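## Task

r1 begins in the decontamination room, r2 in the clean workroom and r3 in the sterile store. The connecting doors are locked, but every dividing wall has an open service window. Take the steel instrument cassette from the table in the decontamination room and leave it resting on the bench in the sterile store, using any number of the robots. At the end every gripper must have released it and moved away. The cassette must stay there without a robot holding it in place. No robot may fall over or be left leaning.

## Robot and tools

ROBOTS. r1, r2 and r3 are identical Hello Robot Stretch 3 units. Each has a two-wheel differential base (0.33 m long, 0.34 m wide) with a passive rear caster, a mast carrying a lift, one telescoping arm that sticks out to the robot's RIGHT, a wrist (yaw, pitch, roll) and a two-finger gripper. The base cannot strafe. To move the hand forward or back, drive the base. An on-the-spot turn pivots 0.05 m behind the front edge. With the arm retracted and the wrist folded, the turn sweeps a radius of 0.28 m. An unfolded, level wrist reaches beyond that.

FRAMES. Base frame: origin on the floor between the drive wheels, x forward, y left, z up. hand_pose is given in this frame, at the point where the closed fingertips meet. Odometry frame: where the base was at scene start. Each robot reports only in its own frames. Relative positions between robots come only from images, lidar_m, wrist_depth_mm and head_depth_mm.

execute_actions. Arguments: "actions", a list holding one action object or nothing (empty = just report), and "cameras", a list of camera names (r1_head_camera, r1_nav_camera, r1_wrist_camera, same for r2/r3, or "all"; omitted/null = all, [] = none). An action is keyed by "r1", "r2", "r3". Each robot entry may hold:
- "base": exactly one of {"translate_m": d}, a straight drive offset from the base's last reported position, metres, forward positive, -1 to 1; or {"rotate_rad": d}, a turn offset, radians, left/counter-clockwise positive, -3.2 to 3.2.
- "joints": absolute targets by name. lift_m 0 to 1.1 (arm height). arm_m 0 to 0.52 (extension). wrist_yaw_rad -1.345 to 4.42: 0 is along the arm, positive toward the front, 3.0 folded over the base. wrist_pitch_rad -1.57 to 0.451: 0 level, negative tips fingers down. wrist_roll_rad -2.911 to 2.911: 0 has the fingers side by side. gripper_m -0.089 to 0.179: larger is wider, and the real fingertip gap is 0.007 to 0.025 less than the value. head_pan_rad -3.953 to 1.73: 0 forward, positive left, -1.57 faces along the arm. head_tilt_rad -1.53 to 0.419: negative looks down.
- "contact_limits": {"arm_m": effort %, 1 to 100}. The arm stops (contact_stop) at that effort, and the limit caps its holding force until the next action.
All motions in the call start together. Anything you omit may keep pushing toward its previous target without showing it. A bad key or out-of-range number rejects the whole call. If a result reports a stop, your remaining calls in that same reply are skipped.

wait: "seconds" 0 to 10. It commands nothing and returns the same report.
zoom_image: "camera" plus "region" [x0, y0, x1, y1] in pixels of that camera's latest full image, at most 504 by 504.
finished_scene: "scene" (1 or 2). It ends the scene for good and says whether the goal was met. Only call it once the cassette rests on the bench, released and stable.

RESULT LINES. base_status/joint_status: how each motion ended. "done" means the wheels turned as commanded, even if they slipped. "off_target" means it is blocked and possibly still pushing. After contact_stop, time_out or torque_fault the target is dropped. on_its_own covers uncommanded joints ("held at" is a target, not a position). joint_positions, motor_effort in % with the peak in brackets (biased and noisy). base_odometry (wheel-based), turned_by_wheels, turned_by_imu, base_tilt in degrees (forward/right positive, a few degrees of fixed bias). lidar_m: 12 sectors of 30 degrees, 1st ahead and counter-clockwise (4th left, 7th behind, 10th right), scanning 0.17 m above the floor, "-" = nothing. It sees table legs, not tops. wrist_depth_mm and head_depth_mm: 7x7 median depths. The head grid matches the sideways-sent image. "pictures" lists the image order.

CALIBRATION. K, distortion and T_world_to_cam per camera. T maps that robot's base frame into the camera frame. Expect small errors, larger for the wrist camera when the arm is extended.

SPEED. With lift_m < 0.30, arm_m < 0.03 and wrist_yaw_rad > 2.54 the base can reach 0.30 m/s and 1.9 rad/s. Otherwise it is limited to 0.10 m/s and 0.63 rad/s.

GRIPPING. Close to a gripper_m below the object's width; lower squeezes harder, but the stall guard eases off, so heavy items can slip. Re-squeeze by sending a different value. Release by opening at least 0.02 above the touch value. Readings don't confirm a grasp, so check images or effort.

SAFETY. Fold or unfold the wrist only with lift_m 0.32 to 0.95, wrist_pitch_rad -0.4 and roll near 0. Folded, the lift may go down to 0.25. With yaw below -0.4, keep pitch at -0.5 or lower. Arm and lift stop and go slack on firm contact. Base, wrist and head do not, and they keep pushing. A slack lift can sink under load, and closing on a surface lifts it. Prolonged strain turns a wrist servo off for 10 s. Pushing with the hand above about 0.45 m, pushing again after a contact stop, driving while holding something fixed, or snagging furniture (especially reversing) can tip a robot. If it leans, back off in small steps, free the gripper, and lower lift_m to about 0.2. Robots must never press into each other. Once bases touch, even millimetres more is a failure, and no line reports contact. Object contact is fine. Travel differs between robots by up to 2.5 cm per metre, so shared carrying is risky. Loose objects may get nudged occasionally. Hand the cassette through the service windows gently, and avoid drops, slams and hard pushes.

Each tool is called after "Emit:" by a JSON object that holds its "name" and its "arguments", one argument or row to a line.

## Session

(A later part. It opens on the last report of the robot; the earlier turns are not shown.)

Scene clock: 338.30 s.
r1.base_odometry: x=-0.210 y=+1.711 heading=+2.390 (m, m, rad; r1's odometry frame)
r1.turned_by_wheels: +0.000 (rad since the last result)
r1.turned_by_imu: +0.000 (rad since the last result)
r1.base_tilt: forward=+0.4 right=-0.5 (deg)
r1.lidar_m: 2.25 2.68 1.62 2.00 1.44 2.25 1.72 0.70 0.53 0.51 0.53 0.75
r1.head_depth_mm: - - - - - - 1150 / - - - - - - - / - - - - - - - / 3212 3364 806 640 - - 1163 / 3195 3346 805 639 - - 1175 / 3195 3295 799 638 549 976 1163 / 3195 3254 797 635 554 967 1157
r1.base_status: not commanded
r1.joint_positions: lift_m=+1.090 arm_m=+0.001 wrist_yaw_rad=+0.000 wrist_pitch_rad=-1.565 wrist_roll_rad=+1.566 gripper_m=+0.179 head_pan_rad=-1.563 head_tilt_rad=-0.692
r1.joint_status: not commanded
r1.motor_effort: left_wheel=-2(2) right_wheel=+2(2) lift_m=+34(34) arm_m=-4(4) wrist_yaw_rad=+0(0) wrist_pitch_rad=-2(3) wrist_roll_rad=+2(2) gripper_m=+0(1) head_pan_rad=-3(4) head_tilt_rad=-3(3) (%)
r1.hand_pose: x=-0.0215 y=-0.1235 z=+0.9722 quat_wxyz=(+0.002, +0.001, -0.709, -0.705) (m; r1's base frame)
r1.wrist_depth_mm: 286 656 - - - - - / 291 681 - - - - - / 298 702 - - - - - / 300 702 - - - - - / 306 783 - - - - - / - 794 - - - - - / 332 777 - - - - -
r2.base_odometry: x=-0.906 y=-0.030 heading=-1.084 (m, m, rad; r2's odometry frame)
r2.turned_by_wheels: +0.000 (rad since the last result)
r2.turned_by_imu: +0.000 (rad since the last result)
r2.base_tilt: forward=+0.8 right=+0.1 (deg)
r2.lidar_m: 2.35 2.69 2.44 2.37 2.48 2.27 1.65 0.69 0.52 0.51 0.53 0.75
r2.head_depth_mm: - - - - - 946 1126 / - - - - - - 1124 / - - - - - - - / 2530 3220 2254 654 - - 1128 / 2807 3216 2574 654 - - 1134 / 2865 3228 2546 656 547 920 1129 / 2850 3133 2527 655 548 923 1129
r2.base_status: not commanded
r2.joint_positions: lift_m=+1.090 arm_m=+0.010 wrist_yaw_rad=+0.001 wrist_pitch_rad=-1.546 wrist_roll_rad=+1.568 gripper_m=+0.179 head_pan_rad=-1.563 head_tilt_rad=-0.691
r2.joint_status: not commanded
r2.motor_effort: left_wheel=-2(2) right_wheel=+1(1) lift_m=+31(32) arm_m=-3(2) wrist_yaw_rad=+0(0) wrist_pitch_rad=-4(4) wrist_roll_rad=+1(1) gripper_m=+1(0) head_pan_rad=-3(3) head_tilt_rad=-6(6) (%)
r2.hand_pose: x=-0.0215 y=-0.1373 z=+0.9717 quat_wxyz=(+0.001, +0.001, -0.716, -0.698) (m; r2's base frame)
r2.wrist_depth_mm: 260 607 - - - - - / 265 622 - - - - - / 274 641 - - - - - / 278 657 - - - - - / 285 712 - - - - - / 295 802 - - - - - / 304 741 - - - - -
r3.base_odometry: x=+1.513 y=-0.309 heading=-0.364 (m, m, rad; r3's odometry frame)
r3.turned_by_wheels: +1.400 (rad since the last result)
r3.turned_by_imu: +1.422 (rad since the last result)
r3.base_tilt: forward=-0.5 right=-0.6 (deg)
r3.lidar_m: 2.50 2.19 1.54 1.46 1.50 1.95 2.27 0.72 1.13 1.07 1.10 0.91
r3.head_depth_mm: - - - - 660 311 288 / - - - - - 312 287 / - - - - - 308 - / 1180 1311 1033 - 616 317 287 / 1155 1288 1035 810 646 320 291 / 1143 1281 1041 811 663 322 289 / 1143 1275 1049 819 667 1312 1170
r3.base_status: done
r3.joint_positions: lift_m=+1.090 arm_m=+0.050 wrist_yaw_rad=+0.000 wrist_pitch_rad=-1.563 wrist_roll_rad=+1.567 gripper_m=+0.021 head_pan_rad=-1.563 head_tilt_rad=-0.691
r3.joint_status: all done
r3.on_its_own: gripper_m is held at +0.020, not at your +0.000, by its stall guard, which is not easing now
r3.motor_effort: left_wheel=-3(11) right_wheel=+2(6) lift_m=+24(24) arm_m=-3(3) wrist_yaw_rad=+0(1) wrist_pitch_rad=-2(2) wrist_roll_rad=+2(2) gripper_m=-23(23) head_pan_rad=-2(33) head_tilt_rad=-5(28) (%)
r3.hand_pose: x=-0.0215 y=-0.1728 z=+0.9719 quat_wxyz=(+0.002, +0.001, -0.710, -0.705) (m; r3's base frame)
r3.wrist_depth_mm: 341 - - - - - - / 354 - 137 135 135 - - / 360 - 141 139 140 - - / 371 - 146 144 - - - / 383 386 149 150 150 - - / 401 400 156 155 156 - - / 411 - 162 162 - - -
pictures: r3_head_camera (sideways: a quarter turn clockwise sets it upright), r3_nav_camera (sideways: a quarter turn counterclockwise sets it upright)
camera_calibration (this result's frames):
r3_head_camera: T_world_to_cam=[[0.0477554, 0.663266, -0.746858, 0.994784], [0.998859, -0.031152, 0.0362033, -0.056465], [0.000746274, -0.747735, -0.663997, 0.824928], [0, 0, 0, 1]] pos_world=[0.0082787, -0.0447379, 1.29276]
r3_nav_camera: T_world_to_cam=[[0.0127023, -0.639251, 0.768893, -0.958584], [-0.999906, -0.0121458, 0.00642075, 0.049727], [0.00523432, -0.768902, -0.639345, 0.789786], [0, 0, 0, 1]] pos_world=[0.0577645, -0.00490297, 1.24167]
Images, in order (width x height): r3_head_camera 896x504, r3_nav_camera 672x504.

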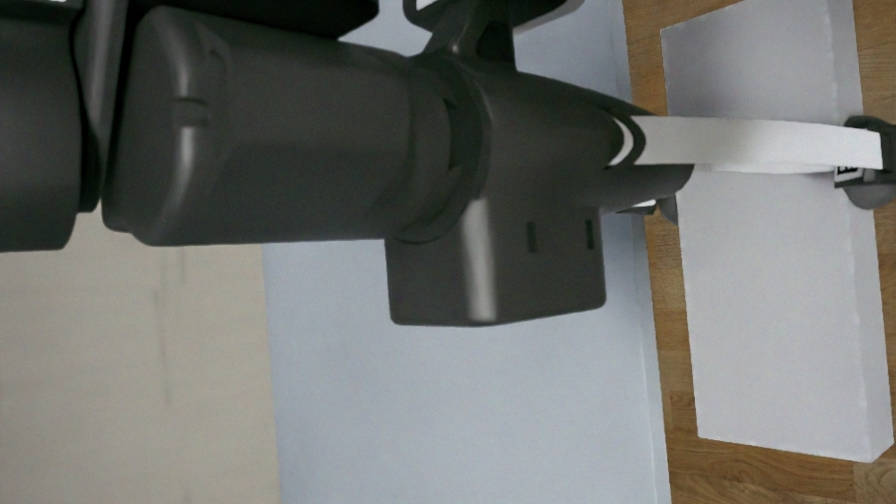

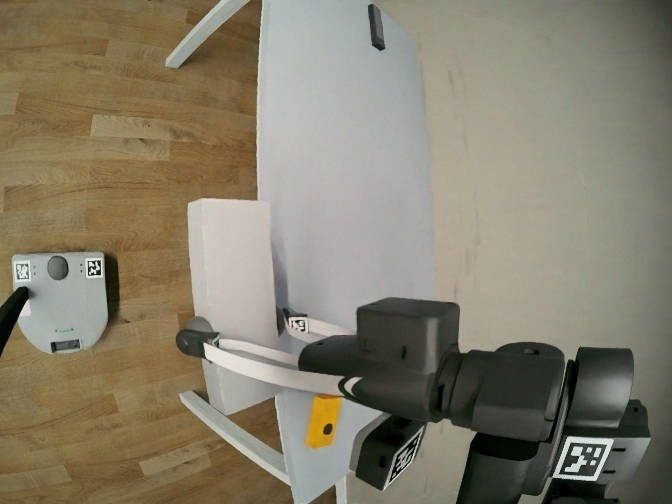

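Emit:
{"name": "execute_actions", "arguments": {
  "actions": [
    {"r3":{"joints":{"arm_m":0.48}}}
  ],
  "cameras": []
}}

Emit:
{"name": "execute_actions", "arguments": {
  "actions": [
    {"r3":{"joints":{"lift_m":0.9}}}
  ],
  "cameras": []
}}

Emit:
{"name": "execute_actions", "arguments": {
  "actions": [
    {"r3":{"joints":{"gripper_m":0.179}}}
  ],
  "cameras": []
}}

Emit:
{"name": "execute_actions", "arguments": {
  "actions": [
    {"r3":{"joints":{"lift_m":1.05}}}
  ],
  "cameras": []
}}

Emit:
{"name": "execute_actions", "arguments": {
  "actions": [
    {"r3":{"joints":{"arm_m":0.01}}}
  ],
  "cameras": ["r3_nav_camera"]
}}

Scene clock: 347.57 s.
r1.base_odometry: x=-0.210 y=+1.711 heading=+2.390 (m, m, rad; r1's odometry frame)
r1.turned_by_wheels: +0.000 (rad since the last result)
r1.turned_by_imu: +0.000 (rad since the last result)
r1.base_tilt: forward=+0.4 right=-0.5 (deg)
r1.lidar_m: 2.25 2.68 1.62 2.00 1.45 2.24 1.72 0.70 0.52 0.51 0.54 0.75
r1.head_depth_mm: - - - - - - 1152 / - - - - - - - / - - - - - - - / 3175 3335 808 641 - - 1164 / 3206 3330 804 641 - - 1174 / 3218 3268 802 638 549 974 1158 / 3217 3275 795 637 556 968 1156
r1.base_status: not commanded
r1.joint_positions: lift_m=+1.090 arm_m=+0.001 wrist_yaw_rad=+0.000 wrist_pitch_rad=-1.565 wrist_roll_rad=+1.566 gripper_m=+0.179 head_pan_rad=-1.563 head_tilt_rad=-0.692
r1.joint_status: not commanded
r1.motor_effort: left_wheel=-1(2) right_wheel=+2(2) lift_m=+34(35) arm_m=-3(4) wrist_yaw_rad=+0(0) wrist_pitch_rad=-3(3) wrist_roll_rad=+2(2) gripper_m=+0(1) head_pan_rad=-4(4) head_tilt_rad=-3(4) (%)
r1.hand_pose: x=-0.0215 y=-0.1235 z=+0.9722 quat_wxyz=(+0.002, +0.001, -0.709, -0.705) (m; r1's base frame)
r1.wrist_depth_mm: 283 650 - - - - - / 290 673 - - - - - / 293 697 - - - - - / 303 707 - - - - - / 308 797 - - - - - / - 790 - - - - - / 328 794 - - - - -
r2.base_odometry: x=-0.906 y=-0.030 heading=-1.084 (m, m, rad; r2's odometry frame)
r2.turned_by_wheels: +0.000 (rad since the last result)
r2.turned_by_imu: +0.001 (rad since the last result)
r2.base_tilt: forward=+0.8 right=+0.1 (deg)
r2.lidar_m: 2.34 2.69 2.43 2.36 2.49 2.27 1.65 0.69 0.52 0.51 0.53 0.75
r2.head_depth_mm: - - - - - 952 1128 / - - - - - - 1128 / - - - - - - - / 2520 3150 2239 654 - - 1134 / 2839 3231 2586 655 - - 1127 / 2842 3223 2538 654 548 922 1133 / 2853 3189 2537 656 548 922 1131
r2.base_status: not commanded
r2.joint_positions: lift_m=+1.090 arm_m=+0.010 wrist_yaw_rad=+0.001 wrist_pitch_rad=-1.546 wrist_roll_rad=+1.568 gripper_m=+0.179 head_pan_rad=-1.563 head_tilt_rad=-0.691
r2.joint_status: not commanded
r2.motor_effort: left_wheel=-2(1) right_wheel=+1(1) lift_m=+32(32) arm_m=-3(3) wrist_yaw_rad=+0(0) wrist_pitch_rad=-4(4) wrist_roll_rad=+1(1) gripper_m=+0(0) head_pan_rad=-3(3) head_tilt_rad=-6(6) (%)
r2.hand_pose: x=-0.0215 y=-0.1373 z=+0.9717 quat_wxyz=(+0.001, +0.001, -0.716, -0.698) (m; r2's base frame)
r2.wrist_depth_mm: 260 610 - - - - - / 266 629 - - - - - / 272 632 - - - - - / 279 649 - - - - - / 284 703 - - - - - / 294 796 - - - - - / 302 731 - - - - -
r3.base_odometry: x=+1.513 y=-0.309 heading=-0.364 (m, m, rad; r3's odometry frame)
r3.turned_by_wheels: +0.000 (rad since the last result)
r3.turned_by_imu: +0.001 (rad since the last result)
r3.base_tilt: forward=-0.5 right=-0.6 (deg)
r3.lidar_m: 2.50 2.19 1.54 1.46 1.49 1.95 2.28 0.72 1.13 1.07 1.10 0.91
r3.head_depth_mm: 1190 1320 996 784 661 1337 1166 / 1178 1336 1007 786 650 1345 1162 / 1153 1316 632 796 651 1354 1171 / - 1328 779 799 654 1354 1177 / 1159 1300 649 804 658 1334 1182 / 1148 1284 1043 811 663 1340 1173 / 1126 1277 1054 817 666 1311 1188
r3.base_status: not commanded
r3.joint_positions: lift_m=+1.090 arm_m=+0.480 wrist_yaw_rad=+0.000 wrist_pitch_rad=-1.563 wrist_roll_rad=+1.567 gripper_m=+0.021 head_pan_rad=-1.563 head_tilt_rad=-0.691
r3.joint_status: all done
r3.on_its_own: gripper_m is held at +0.020, not at your +0.000, by its stall guard, which is not easing now
r3.motor_effort: left_wheel=-2(3) right_wheel=+2(1) lift_m=+24(24) arm_m=+3(3) wrist_yaw_rad=-1(1) wrist_pitch_rad=-1(2) wrist_roll_rad=+2(2) gripper_m=-23(23) head_pan_rad=-2(2) head_tilt_rad=-5(5) (%)
r3.hand_pose: x=-0.0215 y=-0.6024 z=+0.9719 quat_wxyz=(+0.002, +0.001, -0.710, -0.704) (m; r3's base frame)
r3.wrist_depth_mm: 342 340 340 340 344 343 - / 352 351 136 134 345 352 - / 362 360 141 139 359 365 - / 373 373 146 144 373 376 - / 381 385 150 150 151 - - / 395 401 156 156 156 - - / 408 410 163 161 410 - -
pictures: none
No camera images: the call's "cameras" was empty. Leave "cameras" out to get every camera's image.

Scene clock: 350.13 s.
r1.base_odometry: x=-0.210 y=+1.711 heading=+2.390 (m, m, rad; r1's odometry frame)
r1.turned_by_wheels: +0.000 (rad since the last result)
r1.turned_by_imu: +0.000 (rad since the last result)
r1.base_tilt: forward=+0.4 right=-0.5 (deg)
r1.lidar_m: 2.25 2.68 1.62 2.01 1.45 2.24 1.72 0.70 0.53 0.51 0.54 0.75
r1.head_depth_mm: - - - - - - 1147 / - - - - - - - / - - - - - - - / 3221 3309 808 642 - - 1163 / 3202 3320 804 639 - - 1178 / 3190 3288 799 638 550 977 1159 / 3198 3275 797 636 555 965 1160
r1.base_status: not commanded
r1.joint_positions: lift_m=+1.090 arm_m=+0.001 wrist_yaw_rad=+0.000 wrist_pitch_rad=-1.565 wrist_roll_rad=+1.566 gripper_m=+0.179 head_pan_rad=-1.563 head_tilt_rad=-0.692
r1.joint_status: not commanded
r1.motor_effort: left_wheel=-2(1) right_wheel=+2(2) lift_m=+35(34) arm_m=-3(4) wrist_yaw_rad=+0(0) wrist_pitch_rad=-3(2) wrist_roll_rad=+2(2) gripper_m=-1(1) head_pan_rad=-3(4) head_tilt_rad=-4(3) (%)
r1.hand_pose: x=-0.0215 y=-0.1235 z=+0.9722 quat_wxyz=(+0.002, +0.001, -0.709, -0.705) (m; r1's base frame)
r1.wrist_depth_mm: 285 653 - - - - - / 291 676 - - - - - / 296 676 - - - - - / 297 707 - - - - - / 302 779 - - - - - / - 803 - - - - - / 328 774 - - - - -
r2.base_odometry: x=-0.906 y=-0.030 heading=-1.084 (m, m, rad; r2's odometry frame)
r2.turned_by_wheels: +0.000 (rad since the last result)
r2.turned_by_imu: +0.000 (rad since the last result)
r2.base_tilt: forward=+0.7 right=+0.1 (deg)
r2.lidar_m: 2.34 2.69 2.43 2.37 2.49 2.27 1.65 0.69 0.52 0.51 0.53 0.75
r2.head_depth_mm: - - - - - 944 1135 / - - - - - - 1134 / - - - - - - - / 2842 3239 2232 654 - - 1136 / 2805 3209 2537 655 - - 1134 / 2858 3221 2538 654 547 922 1126 / 2820 3174 2549 654 546 922 1135
r2.base_status: not commanded
r2.joint_positions: lift_m=+1.090 arm_m=+0.010 wrist_yaw_rad=+0.001 wrist_pitch_rad=-1.546 wrist_roll_rad=+1.568 gripper_m=+0.179 head_pan_rad=-1.563 head_tilt_rad=-0.691
r2.joint_status: not commanded
r2.motor_effort: left_wheel=-2(1) right_wheel=+1(1) lift_m=+31(32) arm_m=-3(3) wrist_yaw_rad=-1(0) wrist_pitch_rad=-4(4) wrist_roll_rad=+1(1) gripper_m=+0(0) head_pan_rad=-3(3) head_tilt_rad=-6(6) (%)
r2.hand_pose: x=-0.0215 y=-0.1373 z=+0.9717 quat_wxyz=(+0.001, +0.001, -0.716, -0.698) (m; r2's base frame)
r2.wrist_depth_mm: 259 616 - - - - - / 267 633 - - - - - / 274 635 - - - - - / 281 650 - - - - - / 286 701 - - - - - / 295 786 - - - - - / 302 728 - - - - -
r3.base_odometry: x=+1.513 y=-0.309 heading=-0.364 (m, m, rad; r3's odometry frame)
r3.turned_by_wheels: +0.000 (rad since the last result)
r3.turned_by_imu: +0.000 (rad since the last result)
r3.base_tilt: forward=-0.4 right=-0.6 (deg)
r3.lidar_m: 2.50 2.19 1.54 1.46 1.50 1.95 2.28 0.72 1.13 1.07 1.09 0.91
r3.head_depth_mm: 1191 1321 - - 646 1334 1162 / 1191 - 971 790 648 1346 1160 / 1175 - 944 750 652 1351 1172 / 1160 1284 989 748 655 1355 1176 / 1154 1289 1039 782 660 1330 1179 / 1149 1292 1049 813 662 1343 1182 / 1134 1272 1056 817 666 1318 1190
r3.base_status: not commanded
r3.joint_positions: lift_m=+0.900 arm_m=+0.480 wrist_yaw_rad=+0.000 wrist_pitch_rad=-1.563 wrist_roll_rad=+1.567 gripper_m=+0.021 head_pan_rad=-1.563 head_tilt_rad=-0.691
r3.joint_status: all done
r3.on_its_own: gripper_m is held at +0.020, not at your +0.000, by its stall guard, which is not easing now
r3.motor_effort: left_wheel=-3(2) right_wheel=+2(2) lift_m=+15(19) arm_m=+3(3) wrist_yaw_rad=-1(1) wrist_pitch_rad=-2(2) wrist_roll_rad=+2(2) gripper_m=-24(24) head_pan_rad=-2(2) head_tilt_rad=-5(5) (%)
r3.hand_pose: x=-0.0215 y=-0.6024 z=+0.7825 quat_wxyz=(+0.002, +0.001, -0.710, -0.704) (m; r3's base frame)
r3.wrist_depth_mm: 166 166 166 166 166 166 166 / 170 170 137 135 169 172 172 / 176 175 141 139 174 176 176 / 180 181 145 144 179 181 183 / 186 187 150 150 151 187 187 / 192 192 156 155 156 194 195 / 198 199 163 161 200 201 202
pictures: none
No camera images: the call's "cameras" was empty. Leave "cameras" out to get every camera's image.

Scene clock: 352.20 s.
r1.base_odometry: x=-0.210 y=+1.711 heading=+2.390 (m, m, rad; r1's odometry frame)
r1.turned_by_wheels: +0.000 (rad since the last result)
r1.turned_by_imu: +0.000 (rad since the last result)
r1.base_tilt: forward=+0.4 right=-0.5 (deg)
r1.lidar_m: 2.25 2.68 1.61 2.00 1.45 2.25 1.72 0.70 0.53 0.51 0.54 0.75
r1.head_depth_mm: - - - - - - 1153 / - - - - - - - / - - - - - - - / 3164 3319 808 642 - - 1166 / 3213 3305 804 639 - - 1176 / 3207 3273 801 637 548 974 1159 / 3221 3274 798 635 556 965 1157
r1.base_status: not commanded
r1.joint_positions: lift_m=+1.090 arm_m=+0.001 wrist_yaw_rad=+0.000 wrist_pitch_rad=-1.565 wrist_roll_rad=+1.566 gripper_m=+0.179 head_pan_rad=-1.563 head_tilt_rad=-0.692
r1.joint_status: not commanded
r1.motor_effort: left_wheel=-2(1) right_wheel=+2(2) lift_m=+34(35) arm_m=-3(4) wrist_yaw_rad=+1(0) wrist_pitch_rad=-2(2) wrist_roll_rad=+2(2) gripper_m=-1(0) head_pan_rad=-3(4) head_tilt_rad=-3(3) (%)
r1.hand_pose: x=-0.0215 y=-0.1235 z=+0.9722 quat_wxyz=(+0.002, +0.001, -0.709, -0.705) (m; r1's base frame)
r1.wrist_depth_mm: 284 662 - - - - - / 291 698 - - - - - / 298 693 - - - - - / 303 708 - - - - - / 303 778 - - - - - / - 773 - - - - - / 327 784 - - - - -
r2.base_odometry: x=-0.906 y=-0.030 heading=-1.084 (m, m, rad; r2's odometry frame)
r2.turned_by_wheels: +0.000 (rad since the last result)
r2.turned_by_imu: +0.000 (rad since the last result)
r2.base_tilt: forward=+0.8 right=+0.2 (deg)
r2.lidar_m: 2.34 2.70 2.43 2.37 2.49 2.28 1.65 0.69 0.52 0.51 0.53 0.75
r2.head_depth_mm: - - - - - 948 1127 / - - - - - - 1133 / - - - - - - - / 2820 3211 2241 654 - - 1133 / 2832 3237 2547 654 - - 1133 / 2842 3216 2543 656 548 921 1130 / 2825 3194 2564 655 548 920 1130
r2.base_status: not commanded
r2.joint_positions: lift_m=+1.090 arm_m=+0.010 wrist_yaw_rad=+0.001 wrist_pitch_rad=-1.546 wrist_roll_rad=+1.568 gripper_m=+0.179 head_pan_rad=-1.563 head_tilt_rad=-0.691
r2.joint_status: not commanded
r2.motor_effort: left_wheel=-3(2) right_wheel=+1(1) lift_m=+32(32) arm_m=-3(3) wrist_yaw_rad=+0(0) wrist_pitch_rad=-4(4) wrist_roll_rad=+1(1) gripper_m=+0(0) head_pan_rad=-3(3) head_tilt_rad=-5(6) (%)
r2.hand_pose: x=-0.0215 y=-0.1373 z=+0.9717 quat_wxyz=(+0.001, +0.001, -0.716, -0.698) (m; r2's base frame)
r2.wrist_depth_mm: 260 627 - - - - - / 268 626 - - - - - / 273 640 - - - - - / 283 652 - - - - - / 287 722 - - - - - / 291 792 - - - - - / 303 742 - - - - -
r3.base_odometry: x=+1.513 y=-0.309 heading=-0.364 (m, m, rad; r3's odometry frame)
r3.turned_by_wheels: +0.000 (rad since the last result)
r3.turned_by_imu: +0.000 (rad since the last result)
r3.base_tilt: forward=-0.4 right=-0.6 (deg)
r3.lidar_m: 2.50 2.19 1.54 1.46 1.49 1.95 2.28 0.72 1.13 1.07 1.10 0.91
r3.head_depth_mm: 1196 1329 - - 647 1337 1158 / 1177 - 975 790 650 1344 1166 / 1166 - 942 770 651 1354 1172 / 1156 1286 991 752 655 1350 1180 / 1148 1303 1036 781 660 1340 1175 / 1143 1285 1047 808 662 1344 1188 / 1130 1280 1054 818 666 1323 1189
r3.base_status: not commanded
r3.joint_positions: lift_m=+0.900 arm_m=+0.480 wrist_yaw_rad=+0.000 wrist_pitch_rad=-1.563 wrist_roll_rad=+1.567 gripper_m=+0.179 head_pan_rad=-1.563 head_tilt_rad=-0.691
r3.joint_status: all done
r3.motor_effort: left_wheel=-2(3) right_wheel=+1(1) lift_m=+15(15) arm_m=+3(3) wrist_yaw_rad=-1(0) wrist_pitch_rad=-2(2) wrist_roll_rad=+2(2) gripper_m=+0(98) head_pan_rad=-3(2) head_tilt_rad=-5(6) (%)
r3.hand_pose: x=-0.0215 y=-0.6024 z=+0.7825 quat_wxyz=(+0.002, +0.001, -0.710, -0.704) (m; r3's base frame)
r3.wrist_depth_mm: 166 166 166 166 167 167 167 / 171 170 142 141 169 171 171 / 176 176 147 145 174 177 177 / 181 182 151 149 180 181 183 / - 187 155 154 187 187 189 / - 193 162 160 193 195 194 / 199 200 167 164 199 201 202
pictures: none
No camera images: the call's "cameras" was empty. Leave "cameras" out to get every camera's image.

Scene clock: 354.40 s.
r1.base_odometry: x=-0.210 y=+1.711 heading=+2.390 (m, m, rad; r1's odometry frame)
r1.turned_by_wheels: +0.000 (rad since the last result)
r1.turned_by_imu: +0.000 (rad since the last result)
r1.base_tilt: forward=+0.4 right=-0.5 (deg)
r1.lidar_m: 2.25 2.68 1.62 2.00 1.45 2.25 1.72 0.70 0.52 0.51 0.54 0.75
r1.head_depth_mm: - - - - - - 1148 / - - - - - - - / - - - - - - - / 3186 3354 804 642 - - 1168 / 3198 3306 803 640 - - 1173 / 3227 3289 801 637 548 975 1164 / 3202 3245 795 635 555 968 1158
r1.base_status: not commanded
r1.joint_positions: lift_m=+1.090 arm_m=+0.001 wrist_yaw_rad=+0.000 wrist_pitch_rad=-1.565 wrist_roll_rad=+1.566 gripper_m=+0.179 head_pan_rad=-1.563 head_tilt_rad=-0.692
r1.joint_status: not commanded
r1.motor_effort: left_wheel=-1(1) right_wheel=+2(2) lift_m=+34(34) arm_m=-4(4) wrist_yaw_rad=+0(1) wrist_pitch_rad=-3(2) wrist_roll_rad=+2(2) gripper_m=+0(0) head_pan_rad=-4(4) head_tilt_rad=-3(3) (%)
r1.hand_pose: x=-0.0215 y=-0.1235 z=+0.9722 quat_wxyz=(+0.002, +0.001, -0.709, -0.705) (m; r1's base frame)
r1.wrist_depth_mm: 285 667 - - - - - / 291 675 - - - - - / 296 697 - - - - - / 300 716 - - - - - / 305 787 - - - - - / - 797 - - - - - / 326 781 - - - - -
r2.base_odometry: x=-0.906 y=-0.030 heading=-1.084 (m, m, rad; r2's odometry frame)
r2.turned_by_wheels: +0.000 (rad since the last result)
r2.turned_by_imu: +0.000 (rad since the last result)
r2.base_tilt: forward=+0.9 right=+0.0 (deg)
r2.lidar_m: 2.34 2.71 2.44 2.37 2.49 2.27 1.65 0.69 0.52 0.51 0.53 0.75
r2.head_depth_mm: - - - - - 947 1129 / - - - - - - 1128 / - - - - - - - / 2823 3238 2236 655 - - 1130 / 2815 3204 2526 655 - - 1129 / 2831 3245 2559 656 548 924 1130 / 2834 3146 2557 654 547 923 1128
r2.base_status: not commanded
r2.joint_positions: lift_m=+1.090 arm_m=+0.010 wrist_yaw_rad=+0.001 wrist_pitch_rad=-1.546 wrist_roll_rad=+1.568 gripper_m=+0.179 head_pan_rad=-1.563 head_tilt_rad=-0.691
r2.joint_status: not commanded
r2.motor_effort: left_wheel=-2(1) right_wheel=+2(1) lift_m=+31(33) arm_m=-3(3) wrist_yaw_rad=-1(0) wrist_pitch_rad=-4(4) wrist_roll_rad=+1(1) gripper_m=+0(0) head_pan_rad=-3(3) head_tilt_rad=-6(5) (%)
r2.hand_pose: x=-0.0215 y=-0.1373 z=+0.9717 quat_wxyz=(+0.001, +0.001, -0.716, -0.698) (m; r2's base frame)
r2.wrist_depth_mm: 260 608 - - - - - / 264 631 - - - - - / 273 640 - - - - - / 282 662 - - - - - / 285 716 - - - - - / 294 775 - - - - - / 301 740 - - - - -
r3.base_odometry: x=+1.513 y=-0.309 heading=-0.364 (m, m, rad; r3's odometry frame)
r3.turned_by_wheels: +0.000 (rad since the last result)
r3.turned_by_imu: +0.000 (rad since the last result)
r3.base_tilt: forward=-0.4 right=-0.6 (deg)
r3.lidar_m: 2.50 2.19 1.54 1.46 1.50 1.95 2.28 0.72 1.13 1.07 1.10 0.91
r3.head_depth_mm: 1229 1323 1002 783 663 1331 1165 / 1201 1343 1008 789 650 1352 1161 / 1213 1370 1019 748 652 1351 1172 / 1154 - 1024 751 656 1346 1174 / 1155 1298 1035 784 660 1335 1186 / 1145 1295 1045 812 662 1332 1187 / 1132 1277 1059 817 667 1313 1189
r3.base_status: not commanded
r3.joint_positions: lift_m=+1.050 arm_m=+0.480 wrist_yaw_rad=+0.000 wrist_pitch_rad=-1.563 wrist_roll_rad=+1.567 gripper_m=+0.179 head_pan_rad=-1.563 head_tilt_rad=-0.691
r3.joint_status: all done
r3.motor_effort: left_wheel=-2(3) right_wheel=+1(1) lift_m=+23(25) arm_m=+3(3) wrist_yaw_rad=-1(0) wrist_pitch_rad=-2(1) wrist_roll_rad=+2(2) gripper_m=-1(0) head_pan_rad=-2(3) head_tilt_rad=-5(6) (%)
r3.hand_pose: x=-0.0215 y=-0.6024 z=+0.9320 quat_wxyz=(+0.002, +0.001, -0.710, -0.704) (m; r3's base frame)
r3.wrist_depth_mm: 302 306 304 305 303 306 - / 314 311 315 310 311 315 - / 318 323 322 294 325 323 - / 331 333 332 301 331 334 - / 340 347 346 311 344 342 - / - 353 357 321 354 354 - / 365 368 367 365 367 374 -
pictures: none
No camera images: the call's "cameras" was empty. Leave "cameras" out to get every camera's image.

Scene clock: 359.03 s.
r1.base_odometry: x=-0.210 y=+1.711 heading=+2.390 (m, m, rad; r1's odometry frame)
r1.turned_by_wheels: +0.000 (rad since the last result)
r1.turned_by_imu: +0.000 (rad since the last result)
r1.base_tilt: forward=+0.3 right=-0.5 (deg)
r1.lidar_m: 2.25 2.67 1.62 2.00 1.45 2.24 1.71 0.70 0.52 0.51 0.54 0.75
r1.head_depth_mm: - - - - - - 1153 / - - - - - - - / - - - - - - - / 3165 3356 806 641 - - 1166 / 3203 3326 802 640 - - 1173 / 3198 3276 800 637 549 975 1159 / 3225 3281 798 634 555 966 1162
r1.base_status: not commanded
r1.joint_positions: lift_m=+1.090 arm_m=+0.001 wrist_yaw_rad=+0.000 wrist_pitch_rad=-1.565 wrist_roll_rad=+1.566 gripper_m=+0.179 head_pan_rad=-1.563 head_tilt_rad=-0.692
r1.joint_status: not commanded
r1.motor_effort: left_wheel=-1(2) right_wheel=+2(2) lift_m=+34(34) arm_m=-3(3) wrist_yaw_rad=+0(0) wrist_pitch_rad=-2(3) wrist_roll_rad=+2(2) gripper_m=+0(0) head_pan_rad=-4(3) head_tilt_rad=-3(3) (%)
r1.hand_pose: x=-0.0215 y=-0.1235 z=+0.9722 quat_wxyz=(+0.002, +0.001, -0.709, -0.705) (m; r1's base frame)
r1.wrist_depth_mm: 287 654 - - - - - / 290 672 - - - - - / 298 685 - - - - - / 301 707 - - - - - / 303 801 - - - - - / - 802 - - - - - / 329 759 - - - - -
r2.base_odometry: x=-0.906 y=-0.030 heading=-1.084 (m, m, rad; r2's odometry frame)
r2.turned_by_wheels: +0.000 (rad since the last result)
r2.turned_by_imu: +0.000 (rad since the last result)
r2.base_tilt: forward=+0.8 right=+0.0 (deg)
r2.lidar_m: 2.35 2.69 2.43 2.37 2.49 2.27 1.65 0.69 0.52 0.51 0.53 0.75
r2.head_depth_mm: - - - - - 947 1128 / - - - - - - 1124 / - - - - - - - / 2843 3226 2249 654 - - 1133 / 2836 3248 2552 655 - - 1128 / 2846 3248 2532 655 548 921 1132 / 2834 3183 2548 655 549 918 1131
r2.base_status: not commanded
r2.joint_positions: lift_m=+1.090 arm_m=+0.010 wrist_yaw_rad=+0.001 wrist_pitch_rad=-1.546 wrist_roll_rad=+1.568 gripper_m=+0.179 head_pan_rad=-1.563 head_tilt_rad=-0.691
r2.joint_status: not commanded
r2.motor_effort: left_wheel=-2(2) right_wheel=+1(1) lift_m=+32(31) arm_m=-3(3) wrist_yaw_rad=+0(0) wrist_pitch_rad=-4(4) wrist_roll_rad=+1(1) gripper_m=+0(0) head_pan_rad=-3(3) head_tilt_rad=-6(6) (%)
r2.hand_pose: x=-0.0215 y=-0.1373 z=+0.9717 quat_wxyz=(+0.001, +0.001, -0.716, -0.698) (m; r2's base frame)
r2.wrist_depth_mm: 258 607 - - - - - / 267 622 - - - - - / 276 638 - - - - - / 280 647 - - - - - / 286 704 - - - - - / 292 789 - - - - - / 304 740 - - - - -
r3.base_odometry: x=+1.513 y=-0.309 heading=-0.364 (m, m, rad; r3's odometry frame)
r3.turned_by_wheels: +0.000 (rad since the last result)
r3.turned_by_imu: +0.001 (rad since the last result)
r3.base_tilt: forward=-0.3 right=-0.6 (deg)
r3.lidar_m: 2.50 2.19 1.54 1.46 1.50 1.95 2.28 0.72 1.13 1.07 1.10 0.91
r3.head_depth_mm: 1167 - - - - 1280 1157 / 1164 - - - - - - / 1154 - - - - - 1128 / 1161 1312 1006 751 685 - 1152 / 1159 1307 1036 783 661 1331 1175 / 1147 1289 1045 812 662 1331 1181 / 1127 1282 1052 818 664 1321 1183
r3.base_status: not commanded
r3.joint_positions: lift_m=+1.050 arm_m=+0.010 wrist_yaw_rad=+0.000 wrist_pitch_rad=-1.563 wrist_roll_rad=+1.567 gripper_m=+0.179 head_pan_rad=-1.563 head_tilt_rad=-0.691
r3.joint_status: all done
r3.motor_effort: left_wheel=-2(3) right_wheel=+1(1) lift_m=+23(23) arm_m=-3(2) wrist_yaw_rad=-1(0) wrist_pitch_rad=-1(2) wrist_roll_rad=+2(2) gripper_m=-1(1) head_pan_rad=-2(2) head_tilt_rad=-6(5) (%)
r3.hand_pose: x=-0.0215 y=-0.1330 z=+0.9320 quat_wxyz=(+0.002, +0.001, -0.710, -0.704) (m; r3's base frame)
r3.wrist_depth_mm: - - - - - - - / 337 - - - - - - / 336 - - - - - - / 340 - - - - - - / 340 - - - - - - / - - - - - - - / 372 - - - - - -
pictures: r3_nav_camera (sideways: a quarter turn counterclockwise sets it upright)
camera_calibration (this result's frames):
r3_nav_camera: T_world_to_cam=[[0.0125713, -0.639413, 0.768761, -0.95841], [-0.999908, -0.0119404, 0.00641985, 0.0497282], [0.00507438, -0.768771, -0.639504, 0.789995], [0, 0, 0, 1]] pos_world=[0.0577634, -0.00490114, 1.24167]
Images, in order (width x height): r3_nav_camera 672x504.

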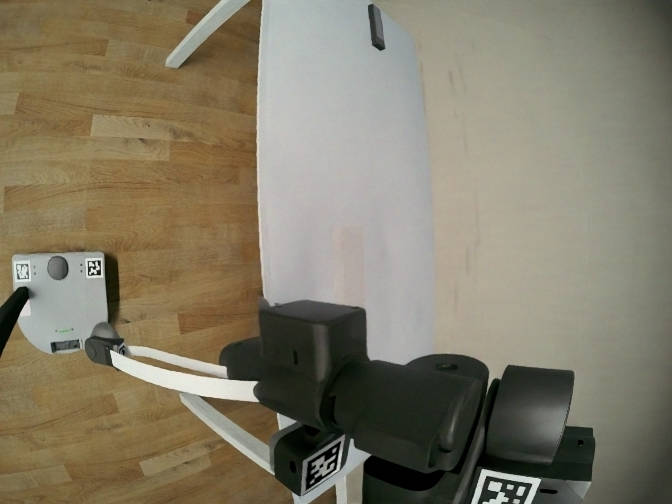

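Emit:
{"name": "finished_scene", "arguments": {
  "scene": 1
}}

The scene is finished: the task was done.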